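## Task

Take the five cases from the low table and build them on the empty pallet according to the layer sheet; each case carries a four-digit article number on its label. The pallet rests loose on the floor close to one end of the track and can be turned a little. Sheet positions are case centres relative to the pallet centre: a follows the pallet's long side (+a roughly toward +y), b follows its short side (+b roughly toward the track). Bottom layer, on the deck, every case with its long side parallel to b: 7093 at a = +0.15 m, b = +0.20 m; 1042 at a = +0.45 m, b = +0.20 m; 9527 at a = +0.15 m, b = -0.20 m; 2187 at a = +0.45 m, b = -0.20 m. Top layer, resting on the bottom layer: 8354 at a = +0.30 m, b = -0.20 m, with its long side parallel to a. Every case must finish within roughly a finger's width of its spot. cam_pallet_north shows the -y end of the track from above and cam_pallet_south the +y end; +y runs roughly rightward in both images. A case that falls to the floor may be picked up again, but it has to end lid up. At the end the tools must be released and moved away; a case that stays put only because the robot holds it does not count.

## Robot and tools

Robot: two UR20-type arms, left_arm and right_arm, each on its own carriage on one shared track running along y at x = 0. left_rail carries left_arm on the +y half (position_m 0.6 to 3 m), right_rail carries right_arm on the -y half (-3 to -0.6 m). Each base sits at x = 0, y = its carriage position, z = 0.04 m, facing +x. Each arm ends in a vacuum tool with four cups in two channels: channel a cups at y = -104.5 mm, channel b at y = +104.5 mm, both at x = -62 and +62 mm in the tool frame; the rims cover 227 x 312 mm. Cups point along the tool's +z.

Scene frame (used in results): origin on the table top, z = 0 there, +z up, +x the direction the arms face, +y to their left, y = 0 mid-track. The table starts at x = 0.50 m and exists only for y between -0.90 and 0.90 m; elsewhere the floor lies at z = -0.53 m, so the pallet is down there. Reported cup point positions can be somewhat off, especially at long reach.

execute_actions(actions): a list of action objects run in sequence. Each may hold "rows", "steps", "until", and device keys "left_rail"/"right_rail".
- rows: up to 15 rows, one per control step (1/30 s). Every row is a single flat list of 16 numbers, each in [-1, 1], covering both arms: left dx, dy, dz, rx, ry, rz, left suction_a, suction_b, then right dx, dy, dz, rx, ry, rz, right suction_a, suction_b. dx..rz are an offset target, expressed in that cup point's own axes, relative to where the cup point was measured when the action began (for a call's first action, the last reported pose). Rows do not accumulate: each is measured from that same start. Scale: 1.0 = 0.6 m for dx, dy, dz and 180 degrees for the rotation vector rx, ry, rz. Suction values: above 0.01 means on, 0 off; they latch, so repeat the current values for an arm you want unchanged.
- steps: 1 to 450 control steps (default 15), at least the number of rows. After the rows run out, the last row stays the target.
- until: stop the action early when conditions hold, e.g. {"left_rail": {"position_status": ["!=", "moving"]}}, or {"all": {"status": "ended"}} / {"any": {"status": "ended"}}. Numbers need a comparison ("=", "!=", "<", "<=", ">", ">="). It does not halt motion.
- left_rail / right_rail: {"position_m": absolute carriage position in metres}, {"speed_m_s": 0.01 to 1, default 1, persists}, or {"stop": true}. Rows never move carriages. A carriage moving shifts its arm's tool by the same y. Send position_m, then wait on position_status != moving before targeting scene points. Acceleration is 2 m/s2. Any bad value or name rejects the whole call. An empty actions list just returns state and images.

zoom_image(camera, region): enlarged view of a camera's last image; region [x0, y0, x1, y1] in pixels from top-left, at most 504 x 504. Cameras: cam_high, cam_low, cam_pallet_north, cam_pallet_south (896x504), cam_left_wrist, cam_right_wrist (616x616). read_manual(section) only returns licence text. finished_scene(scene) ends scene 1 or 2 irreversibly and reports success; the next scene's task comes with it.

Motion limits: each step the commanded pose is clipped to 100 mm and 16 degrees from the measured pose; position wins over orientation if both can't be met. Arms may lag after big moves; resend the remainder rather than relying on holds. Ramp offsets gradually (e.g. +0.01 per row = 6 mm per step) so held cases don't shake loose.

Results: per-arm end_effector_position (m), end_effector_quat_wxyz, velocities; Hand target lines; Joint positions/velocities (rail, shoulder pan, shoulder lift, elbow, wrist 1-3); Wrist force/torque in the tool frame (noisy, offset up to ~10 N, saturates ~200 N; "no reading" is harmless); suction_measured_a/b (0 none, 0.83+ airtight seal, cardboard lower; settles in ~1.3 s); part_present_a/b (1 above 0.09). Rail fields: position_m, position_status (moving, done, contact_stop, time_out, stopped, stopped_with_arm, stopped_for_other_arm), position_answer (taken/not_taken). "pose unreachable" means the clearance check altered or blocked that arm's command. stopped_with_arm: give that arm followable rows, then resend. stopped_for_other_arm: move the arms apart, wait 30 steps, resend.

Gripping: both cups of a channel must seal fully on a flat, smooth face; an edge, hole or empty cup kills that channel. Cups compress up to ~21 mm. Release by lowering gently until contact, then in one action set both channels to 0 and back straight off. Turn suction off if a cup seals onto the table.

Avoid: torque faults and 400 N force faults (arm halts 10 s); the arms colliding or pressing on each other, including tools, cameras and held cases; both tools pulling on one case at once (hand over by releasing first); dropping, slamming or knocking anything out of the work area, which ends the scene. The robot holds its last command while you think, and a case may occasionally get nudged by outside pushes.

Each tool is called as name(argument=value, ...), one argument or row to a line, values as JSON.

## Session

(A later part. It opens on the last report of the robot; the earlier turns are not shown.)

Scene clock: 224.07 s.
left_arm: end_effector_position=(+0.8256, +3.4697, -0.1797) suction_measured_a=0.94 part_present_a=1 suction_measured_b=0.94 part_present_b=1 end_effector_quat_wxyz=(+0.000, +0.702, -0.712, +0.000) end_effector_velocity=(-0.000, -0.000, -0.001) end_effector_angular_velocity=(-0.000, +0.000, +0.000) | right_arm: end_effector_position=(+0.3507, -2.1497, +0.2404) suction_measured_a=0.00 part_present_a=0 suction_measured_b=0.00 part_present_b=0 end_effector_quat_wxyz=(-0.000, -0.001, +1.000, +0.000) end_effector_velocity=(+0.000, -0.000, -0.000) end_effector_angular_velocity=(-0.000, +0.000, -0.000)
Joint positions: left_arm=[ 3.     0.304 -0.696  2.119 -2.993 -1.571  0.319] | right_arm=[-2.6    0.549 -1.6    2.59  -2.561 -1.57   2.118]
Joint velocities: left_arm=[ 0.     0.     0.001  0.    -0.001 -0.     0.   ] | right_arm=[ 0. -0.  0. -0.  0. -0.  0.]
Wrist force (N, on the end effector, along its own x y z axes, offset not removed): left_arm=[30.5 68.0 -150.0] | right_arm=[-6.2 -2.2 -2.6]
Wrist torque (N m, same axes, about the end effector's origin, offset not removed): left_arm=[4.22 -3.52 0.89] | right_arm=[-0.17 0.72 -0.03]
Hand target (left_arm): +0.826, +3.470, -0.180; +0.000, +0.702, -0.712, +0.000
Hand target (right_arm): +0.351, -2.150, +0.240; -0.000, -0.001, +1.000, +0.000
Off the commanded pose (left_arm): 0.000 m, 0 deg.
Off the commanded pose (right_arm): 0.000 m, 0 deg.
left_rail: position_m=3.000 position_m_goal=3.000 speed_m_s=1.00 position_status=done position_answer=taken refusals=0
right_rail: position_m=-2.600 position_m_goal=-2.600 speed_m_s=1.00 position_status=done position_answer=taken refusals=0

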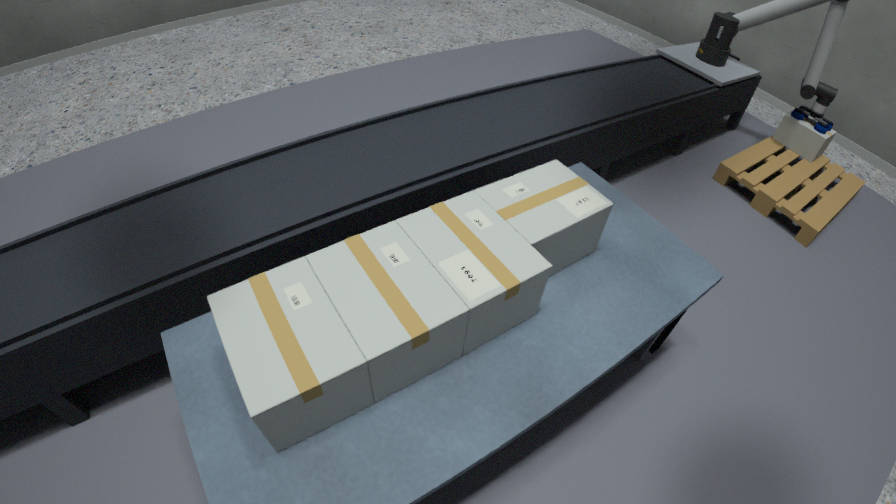

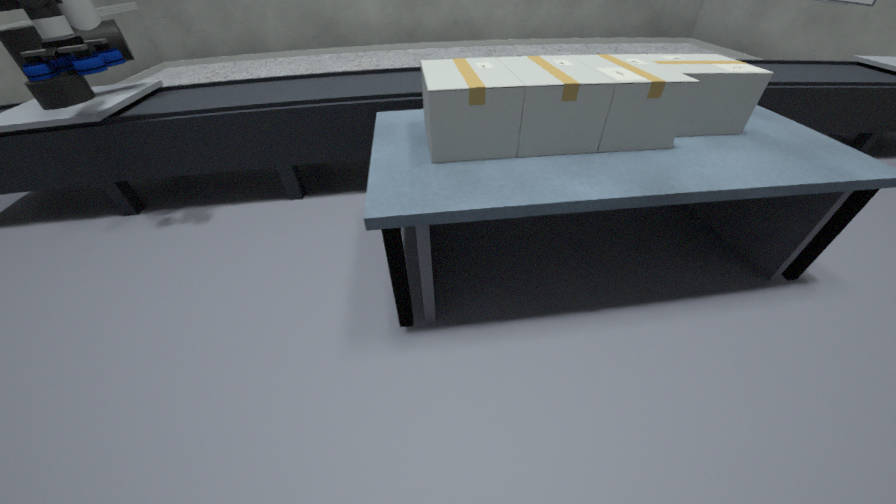

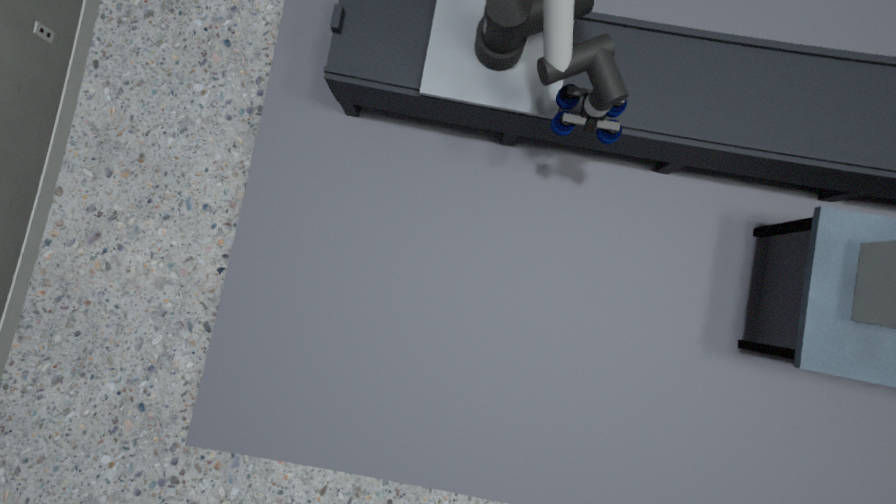

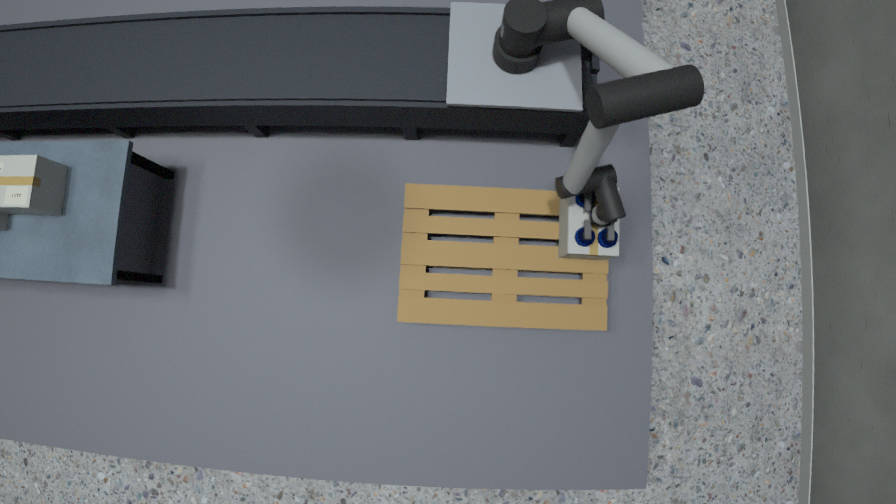

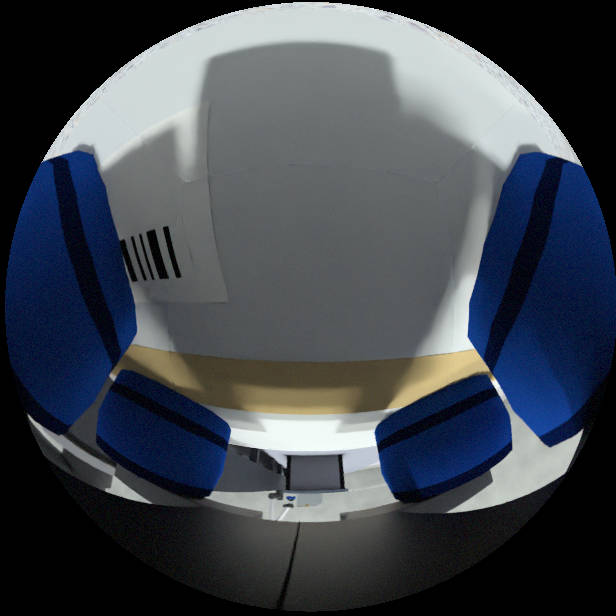

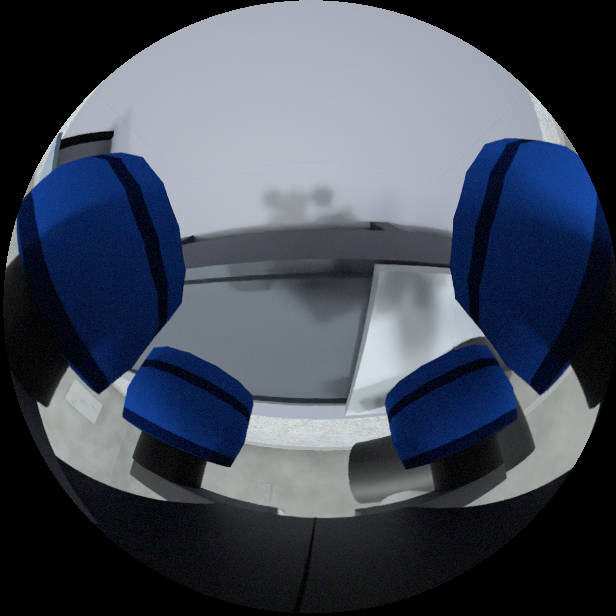

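Contact. Release immediately.

execute_actions(
  actions=[
    {"rows": [[0,0,-0.01,0,0,0,0,0,0,0,0,0,0,0,0,0],[0,0,-0.10,0,0,0,0,0,0,0,0,0,0,0,0,0],[0,0,-0.13,0,0,0,0,0,0,0,0,0,0,0,0,0],[0,0,-0.16,0,0,0,0,0,0,0,0,0,0,0,0,0],[0,0,-0.19,0,0,0,0,0,0,0,0,0,0,0,0,0],[0,0,-0.22,0,0,0,0,0,0,0,0,0,0,0,0,0]], "steps": 12},
  ],
)

Scene clock: 228.07 s.
left_arm: end_effector_position=(+0.8257, +3.4703, -0.0713) suction_measured_a=0.01 part_present_a=0 suction_measured_b=0.01 part_present_b=0 end_effector_quat_wxyz=(-0.001, +0.702, -0.712, +0.001) end_effector_velocity=(-0.000, -0.001, +0.183) end_effector_angular_velocity=(-0.001, +0.003, -0.001) | right_arm: end_effector_position=(+0.3507, -2.1497, +0.2404) suction_measured_a=0.00 part_present_a=0 suction_measured_b=0.00 part_present_b=0 end_effector_quat_wxyz=(-0.000, -0.001, +1.000, +0.000) end_effector_velocity=(-0.000, +0.000, +0.000) end_effector_angular_velocity=(+0.000, -0.000, +0.000)
Joint positions: left_arm=[ 3.     0.305 -0.841  2.142 -2.873 -1.571  0.319] | right_arm=[-2.6    0.549 -1.6    2.59  -2.561 -1.57   2.118]
Joint velocities: left_arm=[ 0.    -0.001 -0.244  0.021  0.226 -0.     0.   ] | right_arm=[ 0.  0. -0. -0.  0.  0. -0.]
Wrist force (N, on the end effector, along its own x y z axes, offset not removed): left_arm=[-2.1 -1.9 -2.6] | right_arm=[-4.1 -2.6 -3.0]
Wrist torque (N m, same axes, about the end effector's origin, offset not removed): left_arm=[-0.78 0.34 0.11] | right_arm=[-0.30 0.49 -0.08]
Hand target (left_arm): +0.826, +3.470, -0.048; -0.000, +0.702, -0.712, +0.000
Hand target (right_arm): +0.351, -2.150, +0.240; -0.000, -0.001, +1.000, +0.000
Off the commanded pose (left_arm): 0.024 m, 0 deg.
Off the commanded pose (right_arm): 0.000 m, 0 deg.
left_rail: position_m=3.000 position_m_goal=3.000 speed_m_s=1.00 position_status=done position_answer=taken refusals=0
right_rail: position_m=-2.600 position_m_goal=-2.600 speed_m_s=1.00 position_status=done position_answer=taken refusals=0

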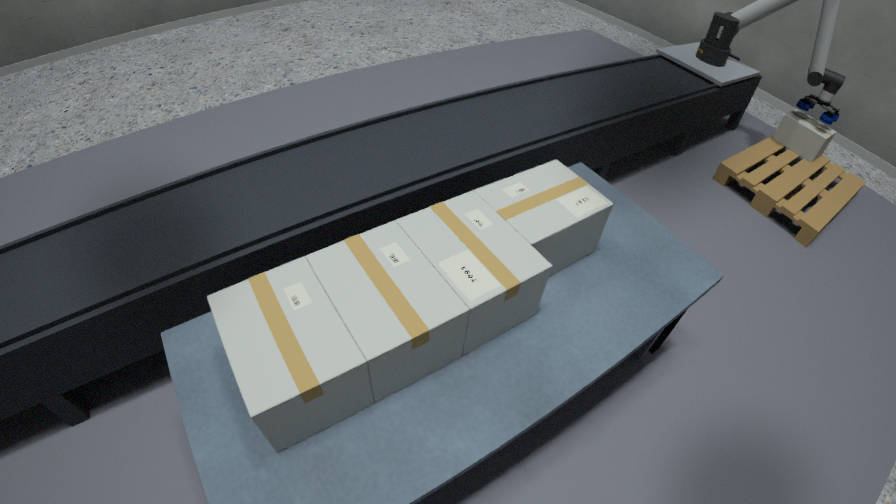

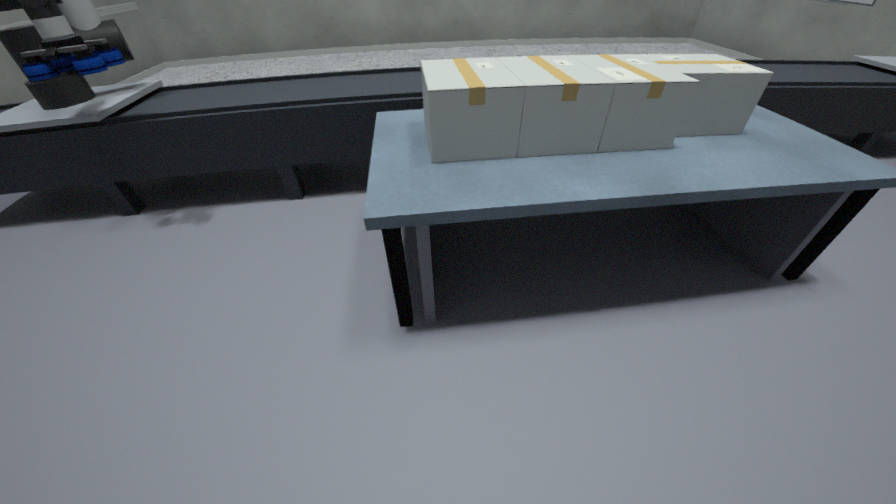

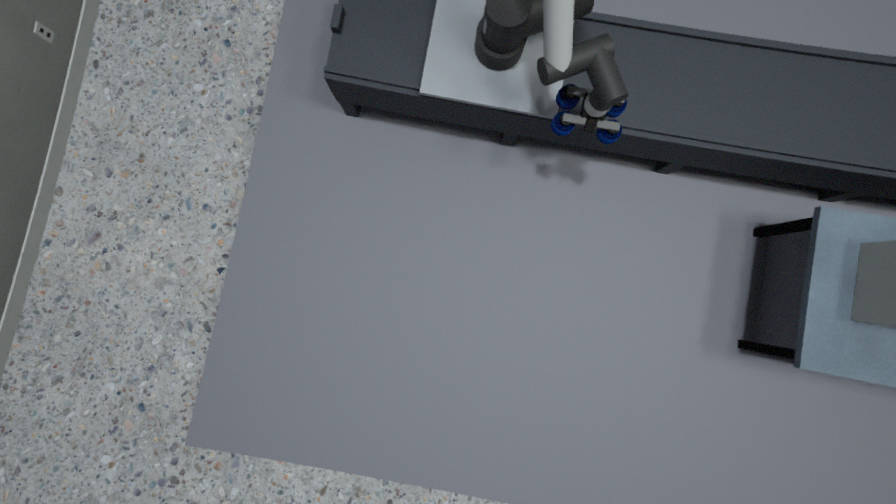

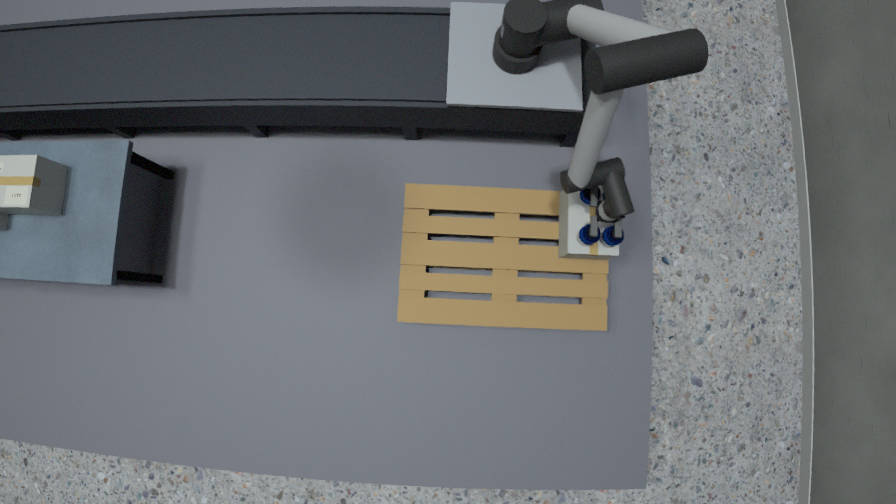

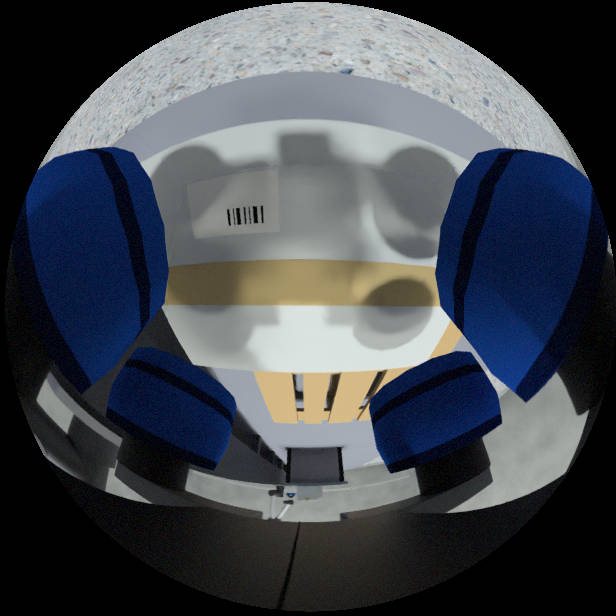

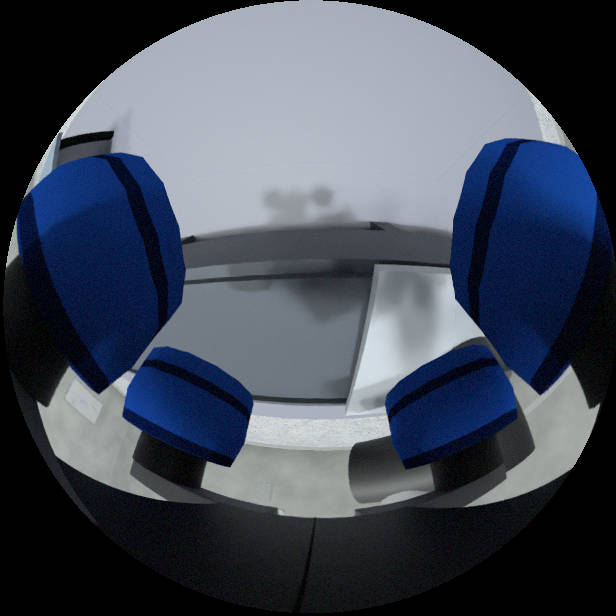

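execute_actions(
  actions=[
    {"rows": [[0.03,0.005,-0.10,0,0,0.01,0,0,0,0,0,0,0,0,0,0],[0.07,0.01,-0.17,0,0,0.03,0,0,0,0,0,0,0,0,0,0],[0.12,0.02,-0.24,0,0,0.06,0,0,0,0,0,0,0,0,0,0],[0.19,0.03,-0.31,0,0,0.10,0,0,0,0,0,0,0,0,0,0],[0.27,0.045,-0.38,0,0,0.14,0,0,0,0,0,0,0,0,0,0],[0.35,0.06,-0.44,0,0,0.18,0,0,0,0,0,0,0,0,0,0],[0.43,0.075,-0.50,0,0,0.22,0,0,0,0,0,0,0,0,0,0],[0.51,0.09,-0.56,0,0,0.26,0,0,0,0,0,0,0,0,0,0],[0.59,0.10,-0.61,0,0,0.30,0,0,0,0,0,0,0,0,0,0],[0.67,0.115,-0.66,0,0,0.34,0,0,0,0,0,0,0,0,0,0],[0.75,0.13,-0.70,0,0,0.38,0,0,0,0,0,0,0,0,0,0],[0.83,0.14,-0.74,0,0,0.42,0,0,0,0,0,0,0,0,0,0],[0.90,0.15,-0.77,0,0,0.45,0,0,0,0,0,0,0,0,0,0],[0.96,0.16,-0.80,0,0,0.48,0,0,0,0,0,0,0,0,0,0],[1.0,0.168,-0.819,0,0,0.495,0,0,0,0,0,0,0,0,0,0]], "steps": 40},
  ],
)

Scene clock: 244.17 s.
left_arm: end_effector_position=(+0.7485, +3.0459, +0.2884) suction_measured_a=0.01 part_present_a=0 suction_measured_b=0.01 part_present_b=0 end_effector_quat_wxyz=(+0.006, -0.029, +1.000, -0.001) end_effector_velocity=(-0.059, -0.350, +0.264) end_effector_angular_velocity=(-0.003, +0.025, -0.479) | right_arm: end_effector_position=(+0.3507, -2.1497, +0.2404) suction_measured_a=0.00 part_present_a=0 suction_measured_b=0.00 part_present_b=0 end_effector_quat_wxyz=(-0.000, -0.001, +1.000, +0.000) end_effector_velocity=(-0.000, +0.000, +0.000) end_effector_angular_velocity=(+0.000, -0.000, +0.000)
Joint positions: left_arm=[ 3.    -0.21  -1.464  2.338 -2.457 -1.57   1.303] | right_arm=[-2.6    0.549 -1.6    2.59  -2.561 -1.57   2.118]
Joint velocities: left_arm=[ 0.    -0.487 -0.409 -0.082  0.515 -0.008 -0.009] | right_arm=[ 0.  0. -0.  0. -0.  0. -0.]
Wrist force (N, on the end effector, along its own x y z axes, offset not removed): left_arm=[0.7 -0.2 3.7] | right_arm=[-3.2 -1.3 2.2]
Wrist torque (N m, same axes, about the end effector's origin, offset not removed): left_arm=[-0.53 -0.06 0.11] | right_arm=[-0.12 0.34 -0.06]
Hand target (left_arm): +0.736, +2.987, +0.333; +0.003, -0.000, +1.000, -0.001
Hand target (right_arm): +0.351, -2.150, +0.240; -0.000, -0.001, +1.000, +0.000
Off the commanded pose (left_arm): 0.221 m, 3 deg; position clipped at the last step of the last action.
Off the commanded pose (right_arm): 0.000 m, 0 deg.
left_rail: position_m=3.000 position_m_goal=3.000 speed_m_s=1.00 position_status=done position_answer=taken refusals=0
right_rail: position_m=-2.600 position_m_goal=-2.600 speed_m_s=1.00 position_status=done position_answer=taken refusals=0

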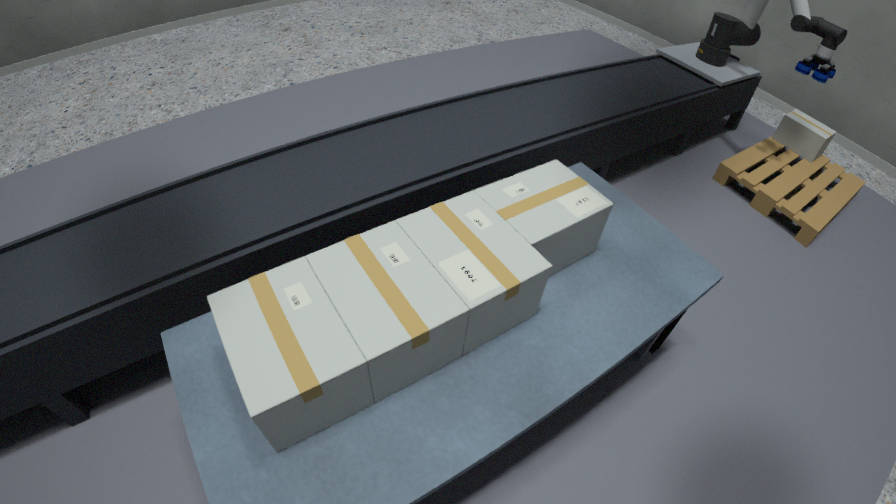

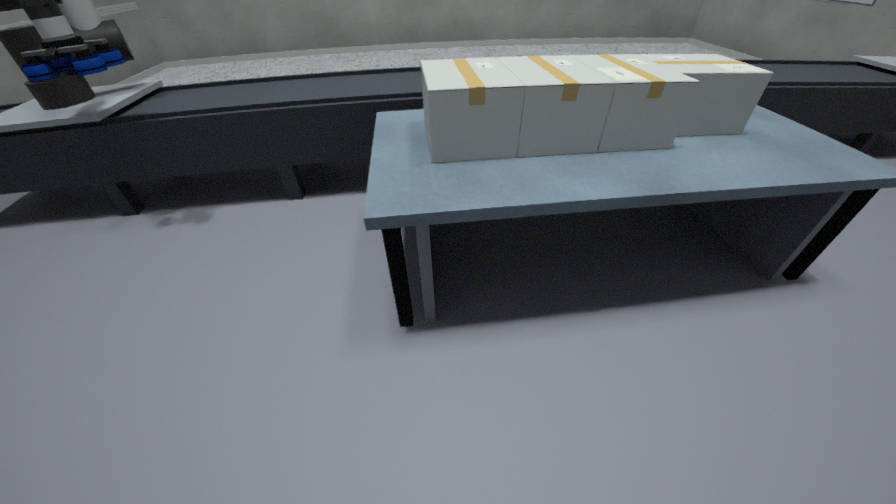

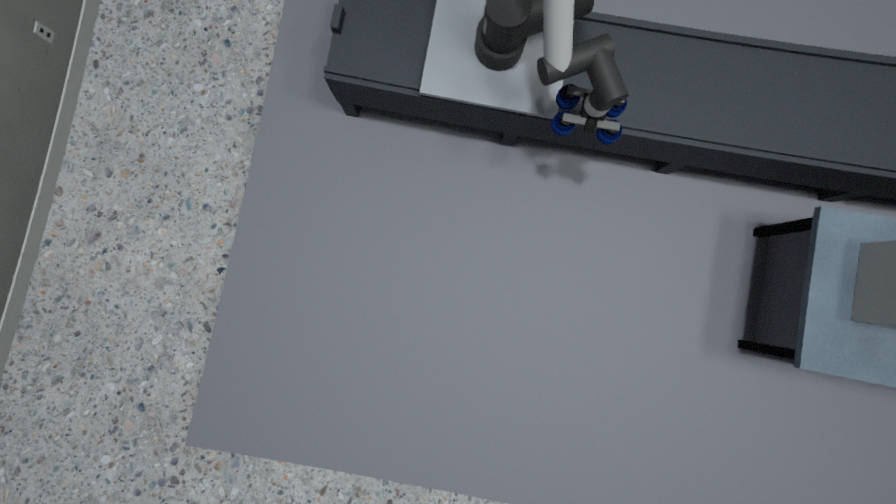

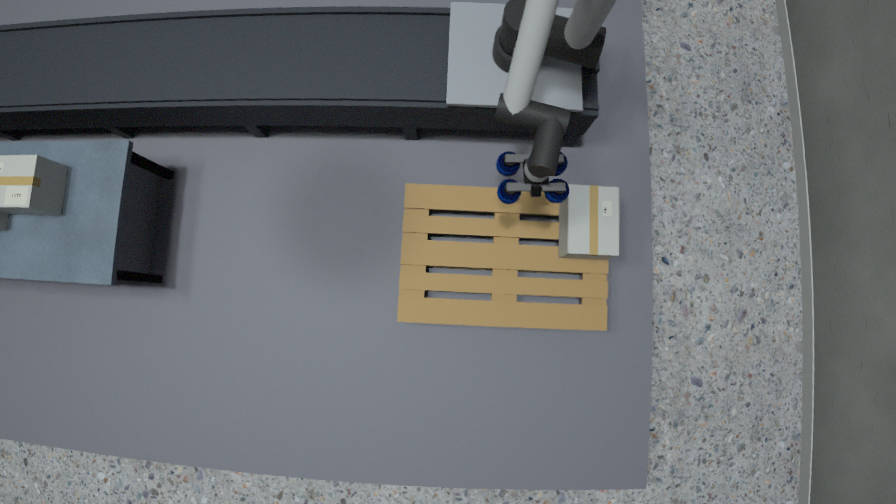

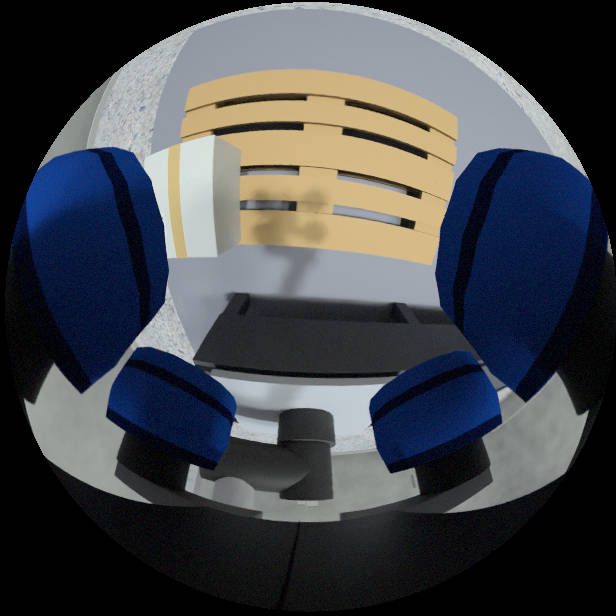

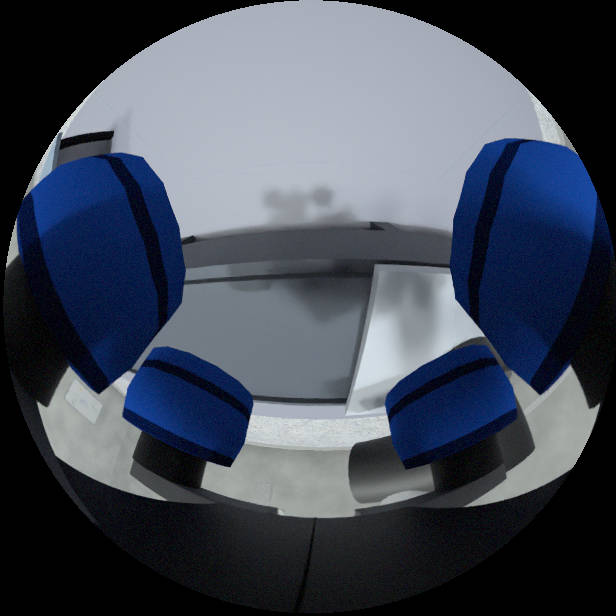

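zoom_image(
  camera="cam_pallet_south",
  region=[540, 170, 640, 270],
)

execute_actions(
  actions=[],
)

Region (540, 170, 640, 270) of cam_pallet_south's 896x504 image, scaled by 5.040, with more detail than that image has.

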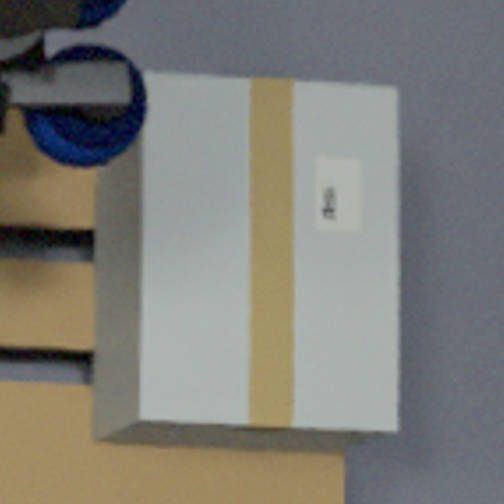

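Scene clock: 245.73 s.
left_arm: end_effector_position=(+0.7356, +2.9870, +0.3328) suction_measured_a=0.01 part_present_a=0 suction_measured_b=0.01 part_present_b=0 end_effector_quat_wxyz=(+0.003, -0.000, +1.000, -0.001) end_effector_velocity=(+0.000, -0.000, +0.000) end_effector_angular_velocity=(-0.000, -0.000, -0.000) | right_arm: end_effector_position=(+0.3507, -2.1497, +0.2404) suction_measured_a=0.00 part_present_a=0 suction_measured_b=0.00 part_present_b=0 end_effector_quat_wxyz=(-0.000, -0.001, +1.000, +0.000) end_effector_velocity=(-0.000, -0.000, -0.000) end_effector_angular_velocity=(-0.000, +0.000, -0.000)
Joint positions: left_arm=[ 3.    -0.294 -1.532  2.322 -2.368 -1.571  1.276] | right_arm=[-2.6    0.549 -1.6    2.59  -2.561 -1.57   2.118]
Joint velocities: left_arm=[ 0. -0. -0. -0.  0. -0. -0.] | right_arm=[ 0.  0.  0.  0. -0.  0.  0.]
Wrist force (N, on the end effector, along its own x y z axes, offset not removed): left_arm=[4.2 -2.3 3.6] | right_arm=[-4.8 -1.4 -1.0]
Wrist torque (N m, same axes, about the end effector's origin, offset not removed): left_arm=[-0.88 -0.34 -0.10] | right_arm=[-0.08 0.54 -0.14]
Hand target (left_arm): +0.736, +2.987, +0.333; +0.003, -0.000, +1.000, -0.001
Hand target (right_arm): +0.351, -2.150, +0.240; -0.000, -0.001, +1.000, +0.000
Off the commanded pose (left_arm): 0.146 m, 0 deg; position clipped at the last step of the last action.
Off the commanded pose (right_arm): 0.000 m, 0 deg.
left_rail: position_m=3.000 position_m_goal=3.000 speed_m_s=1.00 position_status=done position_answer=taken refusals=0
right_rail: position_m=-2.600 position_m_goal=-2.600 speed_m_s=1.00 position_status=done position_answer=taken refusals=0

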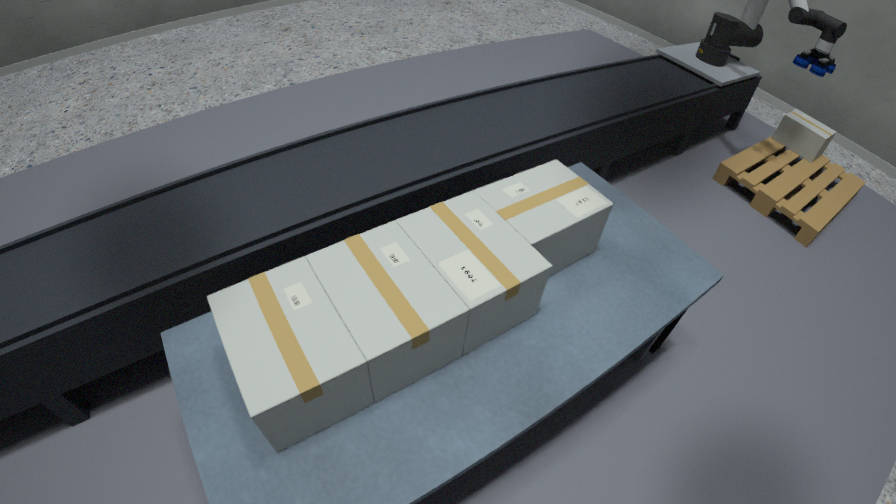

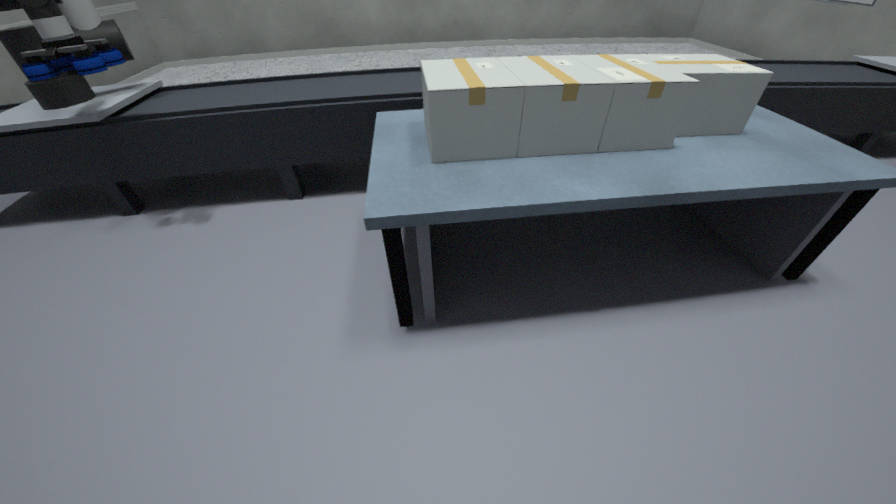

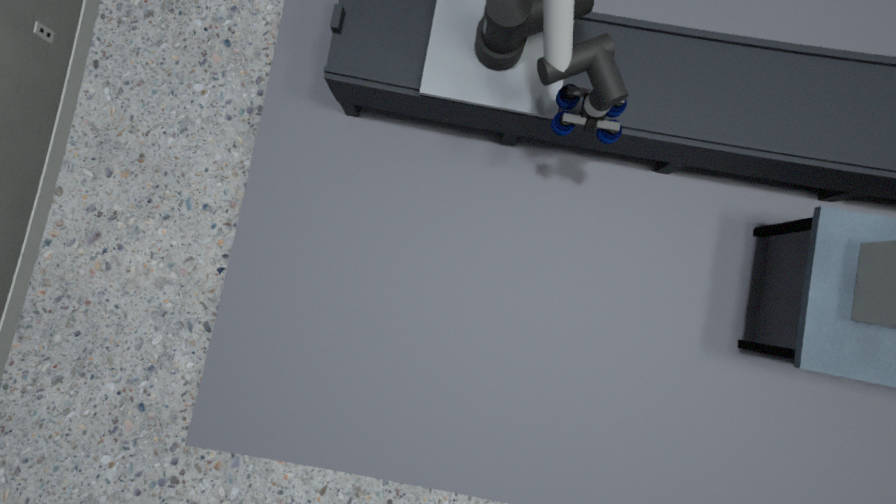

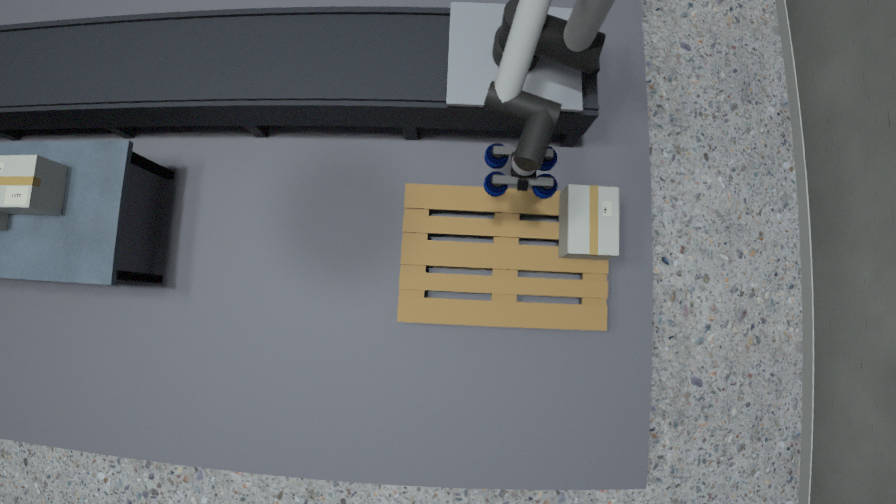

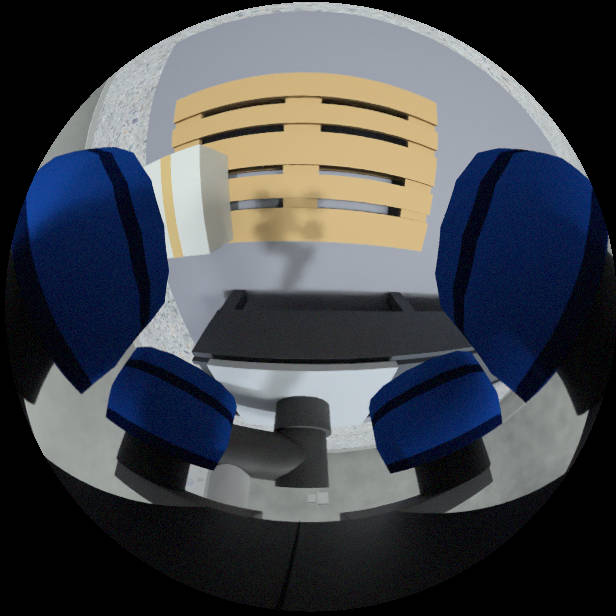

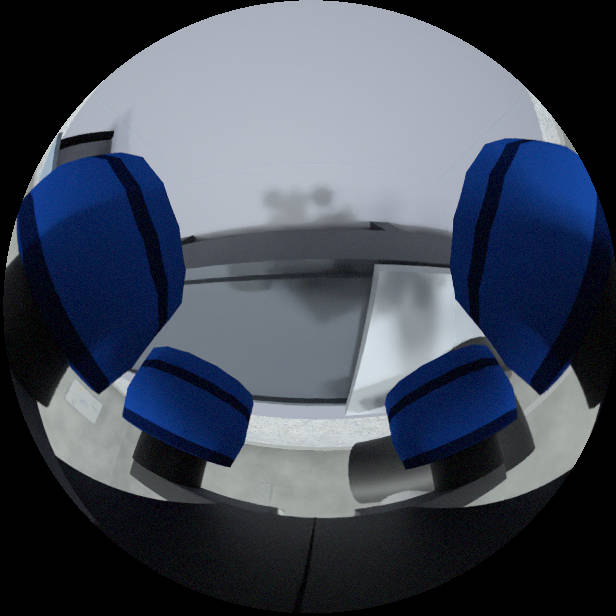

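execute_actions(
  actions=[
    {"rows": [[0.002,-0.03,-0.01,0,0,0,0,0,0,0,0,0,0,0,0,0],[0.004,-0.07,-0.02,0,0,0,0,0,0,0,0,0,0,0,0,0],[0.006,-0.12,-0.035,0,0,0,0,0,0,0,0,0,0,0,0,0],[0.008,-0.18,-0.055,0,0,0,0,0,0,0,0,0,0,0,0,0],[0.010,-0.24,-0.075,0,0,0,0,0,0,0,0,0,0,0,0,0],[0.012,-0.30,-0.09,0,0,0,0,0,0,0,0,0,0,0,0,0],[0.014,-0.36,-0.11,0,0,0,0,0,0,0,0,0,0,0,0,0],[0.016,-0.41,-0.125,0,0,0,0,0,0,0,0,0,0,0,0,0],[0.018,-0.45,-0.135,0,0,0,0,0,0,0,0,0,0,0,0,0],[0.018,-0.478,-0.145,0,0,0,0,0,0,0,0,0,0,0,0,0]], "steps": 24},
    {"left_rail":{"position_m":0.6},"steps":1},
  ],
)

Scene clock: 252.87 s.
left_arm: end_effector_position=(+0.7232, +2.7116, +0.4178) suction_measured_a=0.01 part_present_a=0 suction_measured_b=0.01 part_present_b=0 end_effector_quat_wxyz=(+0.004, +0.001, +1.000, -0.002) end_effector_velocity=(+0.002, -0.094, +0.023) end_effector_angular_velocity=(+0.015, +0.005, +0.013) | right_arm: end_effector_position=(+0.3507, -2.1497, +0.2404) suction_measured_a=0.00 part_present_a=0 suction_measured_b=0.00 part_present_b=0 end_effector_quat_wxyz=(-0.000, -0.001, +1.000, +0.000) end_effector_velocity=(-0.000, +0.000, +0.000) end_effector_angular_velocity=(+0.000, -0.000, +0.000)
Joint positions: left_arm=[ 3.    -0.641 -1.565  2.203 -2.217 -1.57   0.931] | right_arm=[-2.6    0.549 -1.6    2.59  -2.561 -1.57   2.118]
Joint velocities: left_arm=[ 0.    -0.102  0.027 -0.07   0.056  0.01  -0.115] | right_arm=[ 0.  0. -0. -0.  0.  0.  0.]
Wrist force (N, on the end effector, along its own x y z axes, offset not removed): left_arm=[2.3 -5.5 1.7] | right_arm=[-3.9 -4.5 -1.8]
Wrist torque (N m, same axes, about the end effector's origin, offset not removed): left_arm=[-1.24 -0.13 -0.09] | right_arm=[-0.64 0.44 -0.10]
Hand target (left_arm): +0.724, +2.698, +0.420; +0.003, -0.000, +1.000, -0.001
Hand target (right_arm): +0.351, -2.150, +0.240; -0.000, -0.001, +1.000, +0.000
Off the commanded pose (left_arm): 0.012 m, 0 deg.
Off the commanded pose (right_arm): 0.000 m, 0 deg.
left_rail: position_m=3.000 position_m_goal=0.600 speed_m_s=1.00 position_status=moving position_answer=taken refusals=0
right_rail: position_m=-2.600 position_m_goal=-2.600 speed_m_s=1.00 position_status=done position_answer=taken refusals=0

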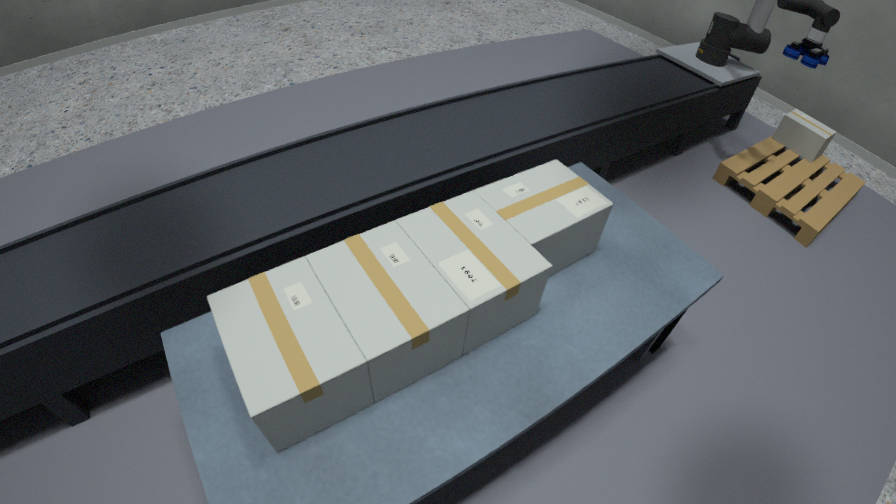

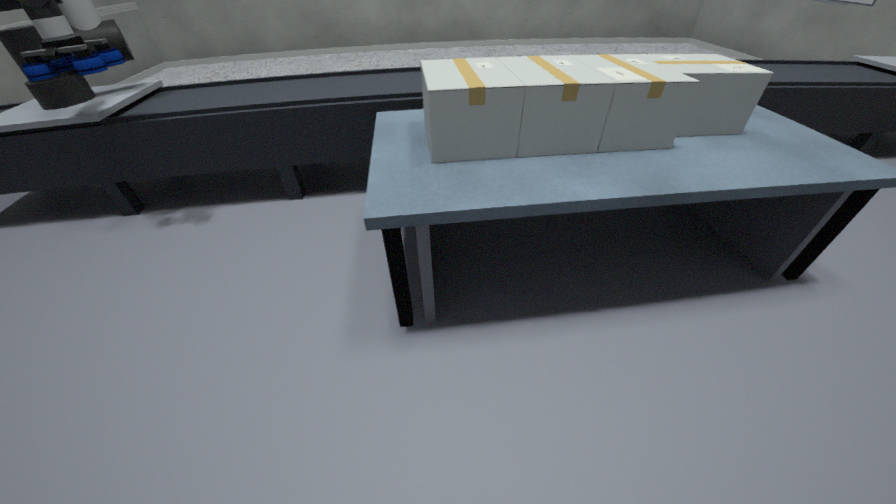

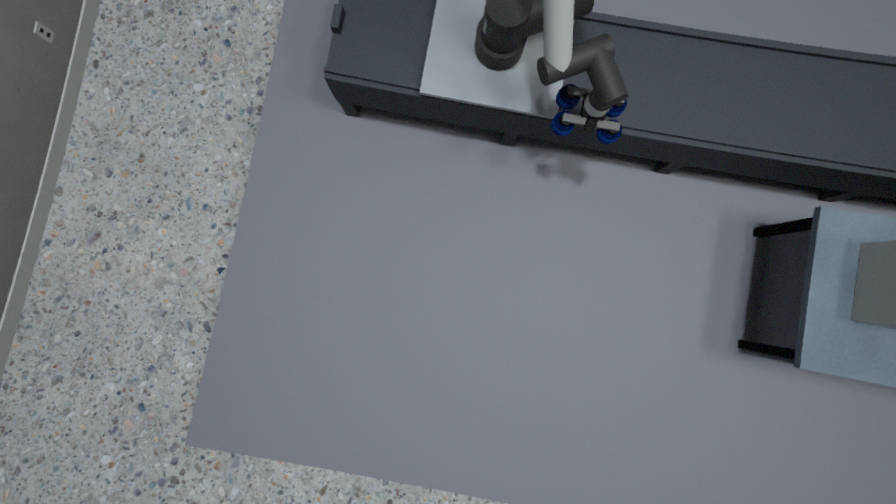

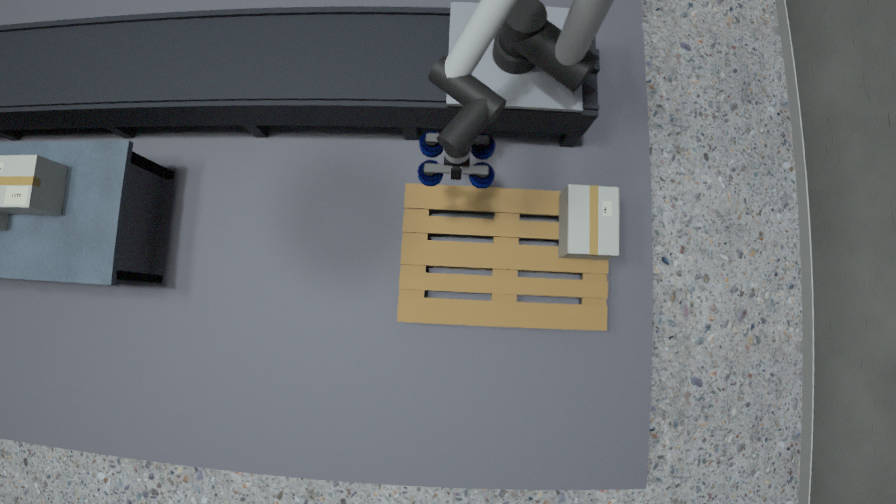

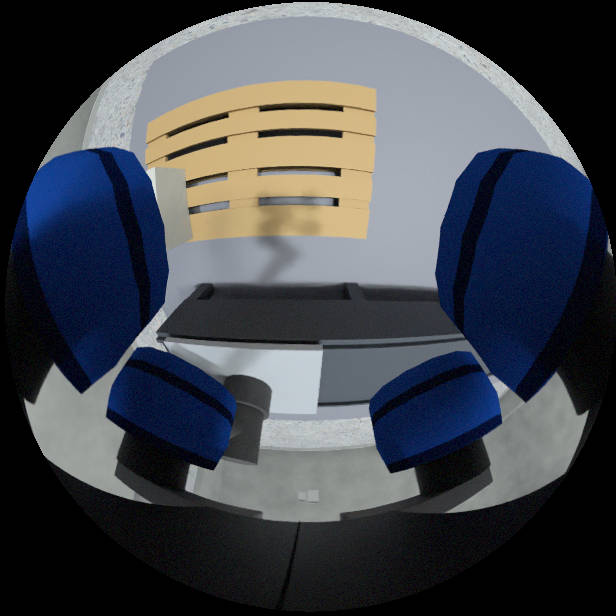

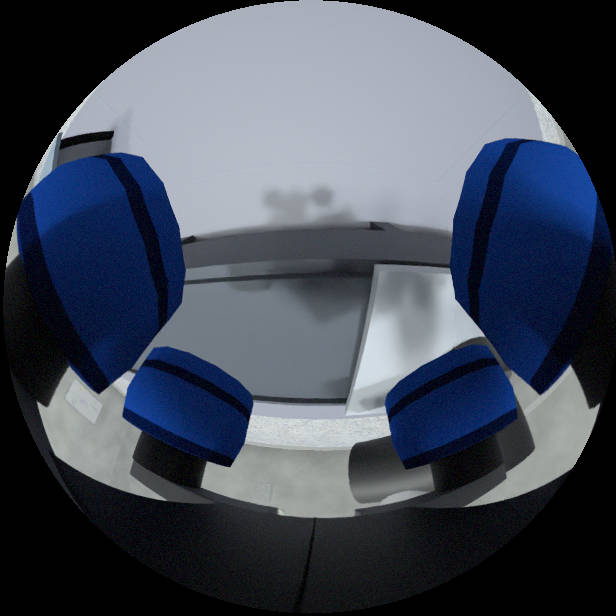

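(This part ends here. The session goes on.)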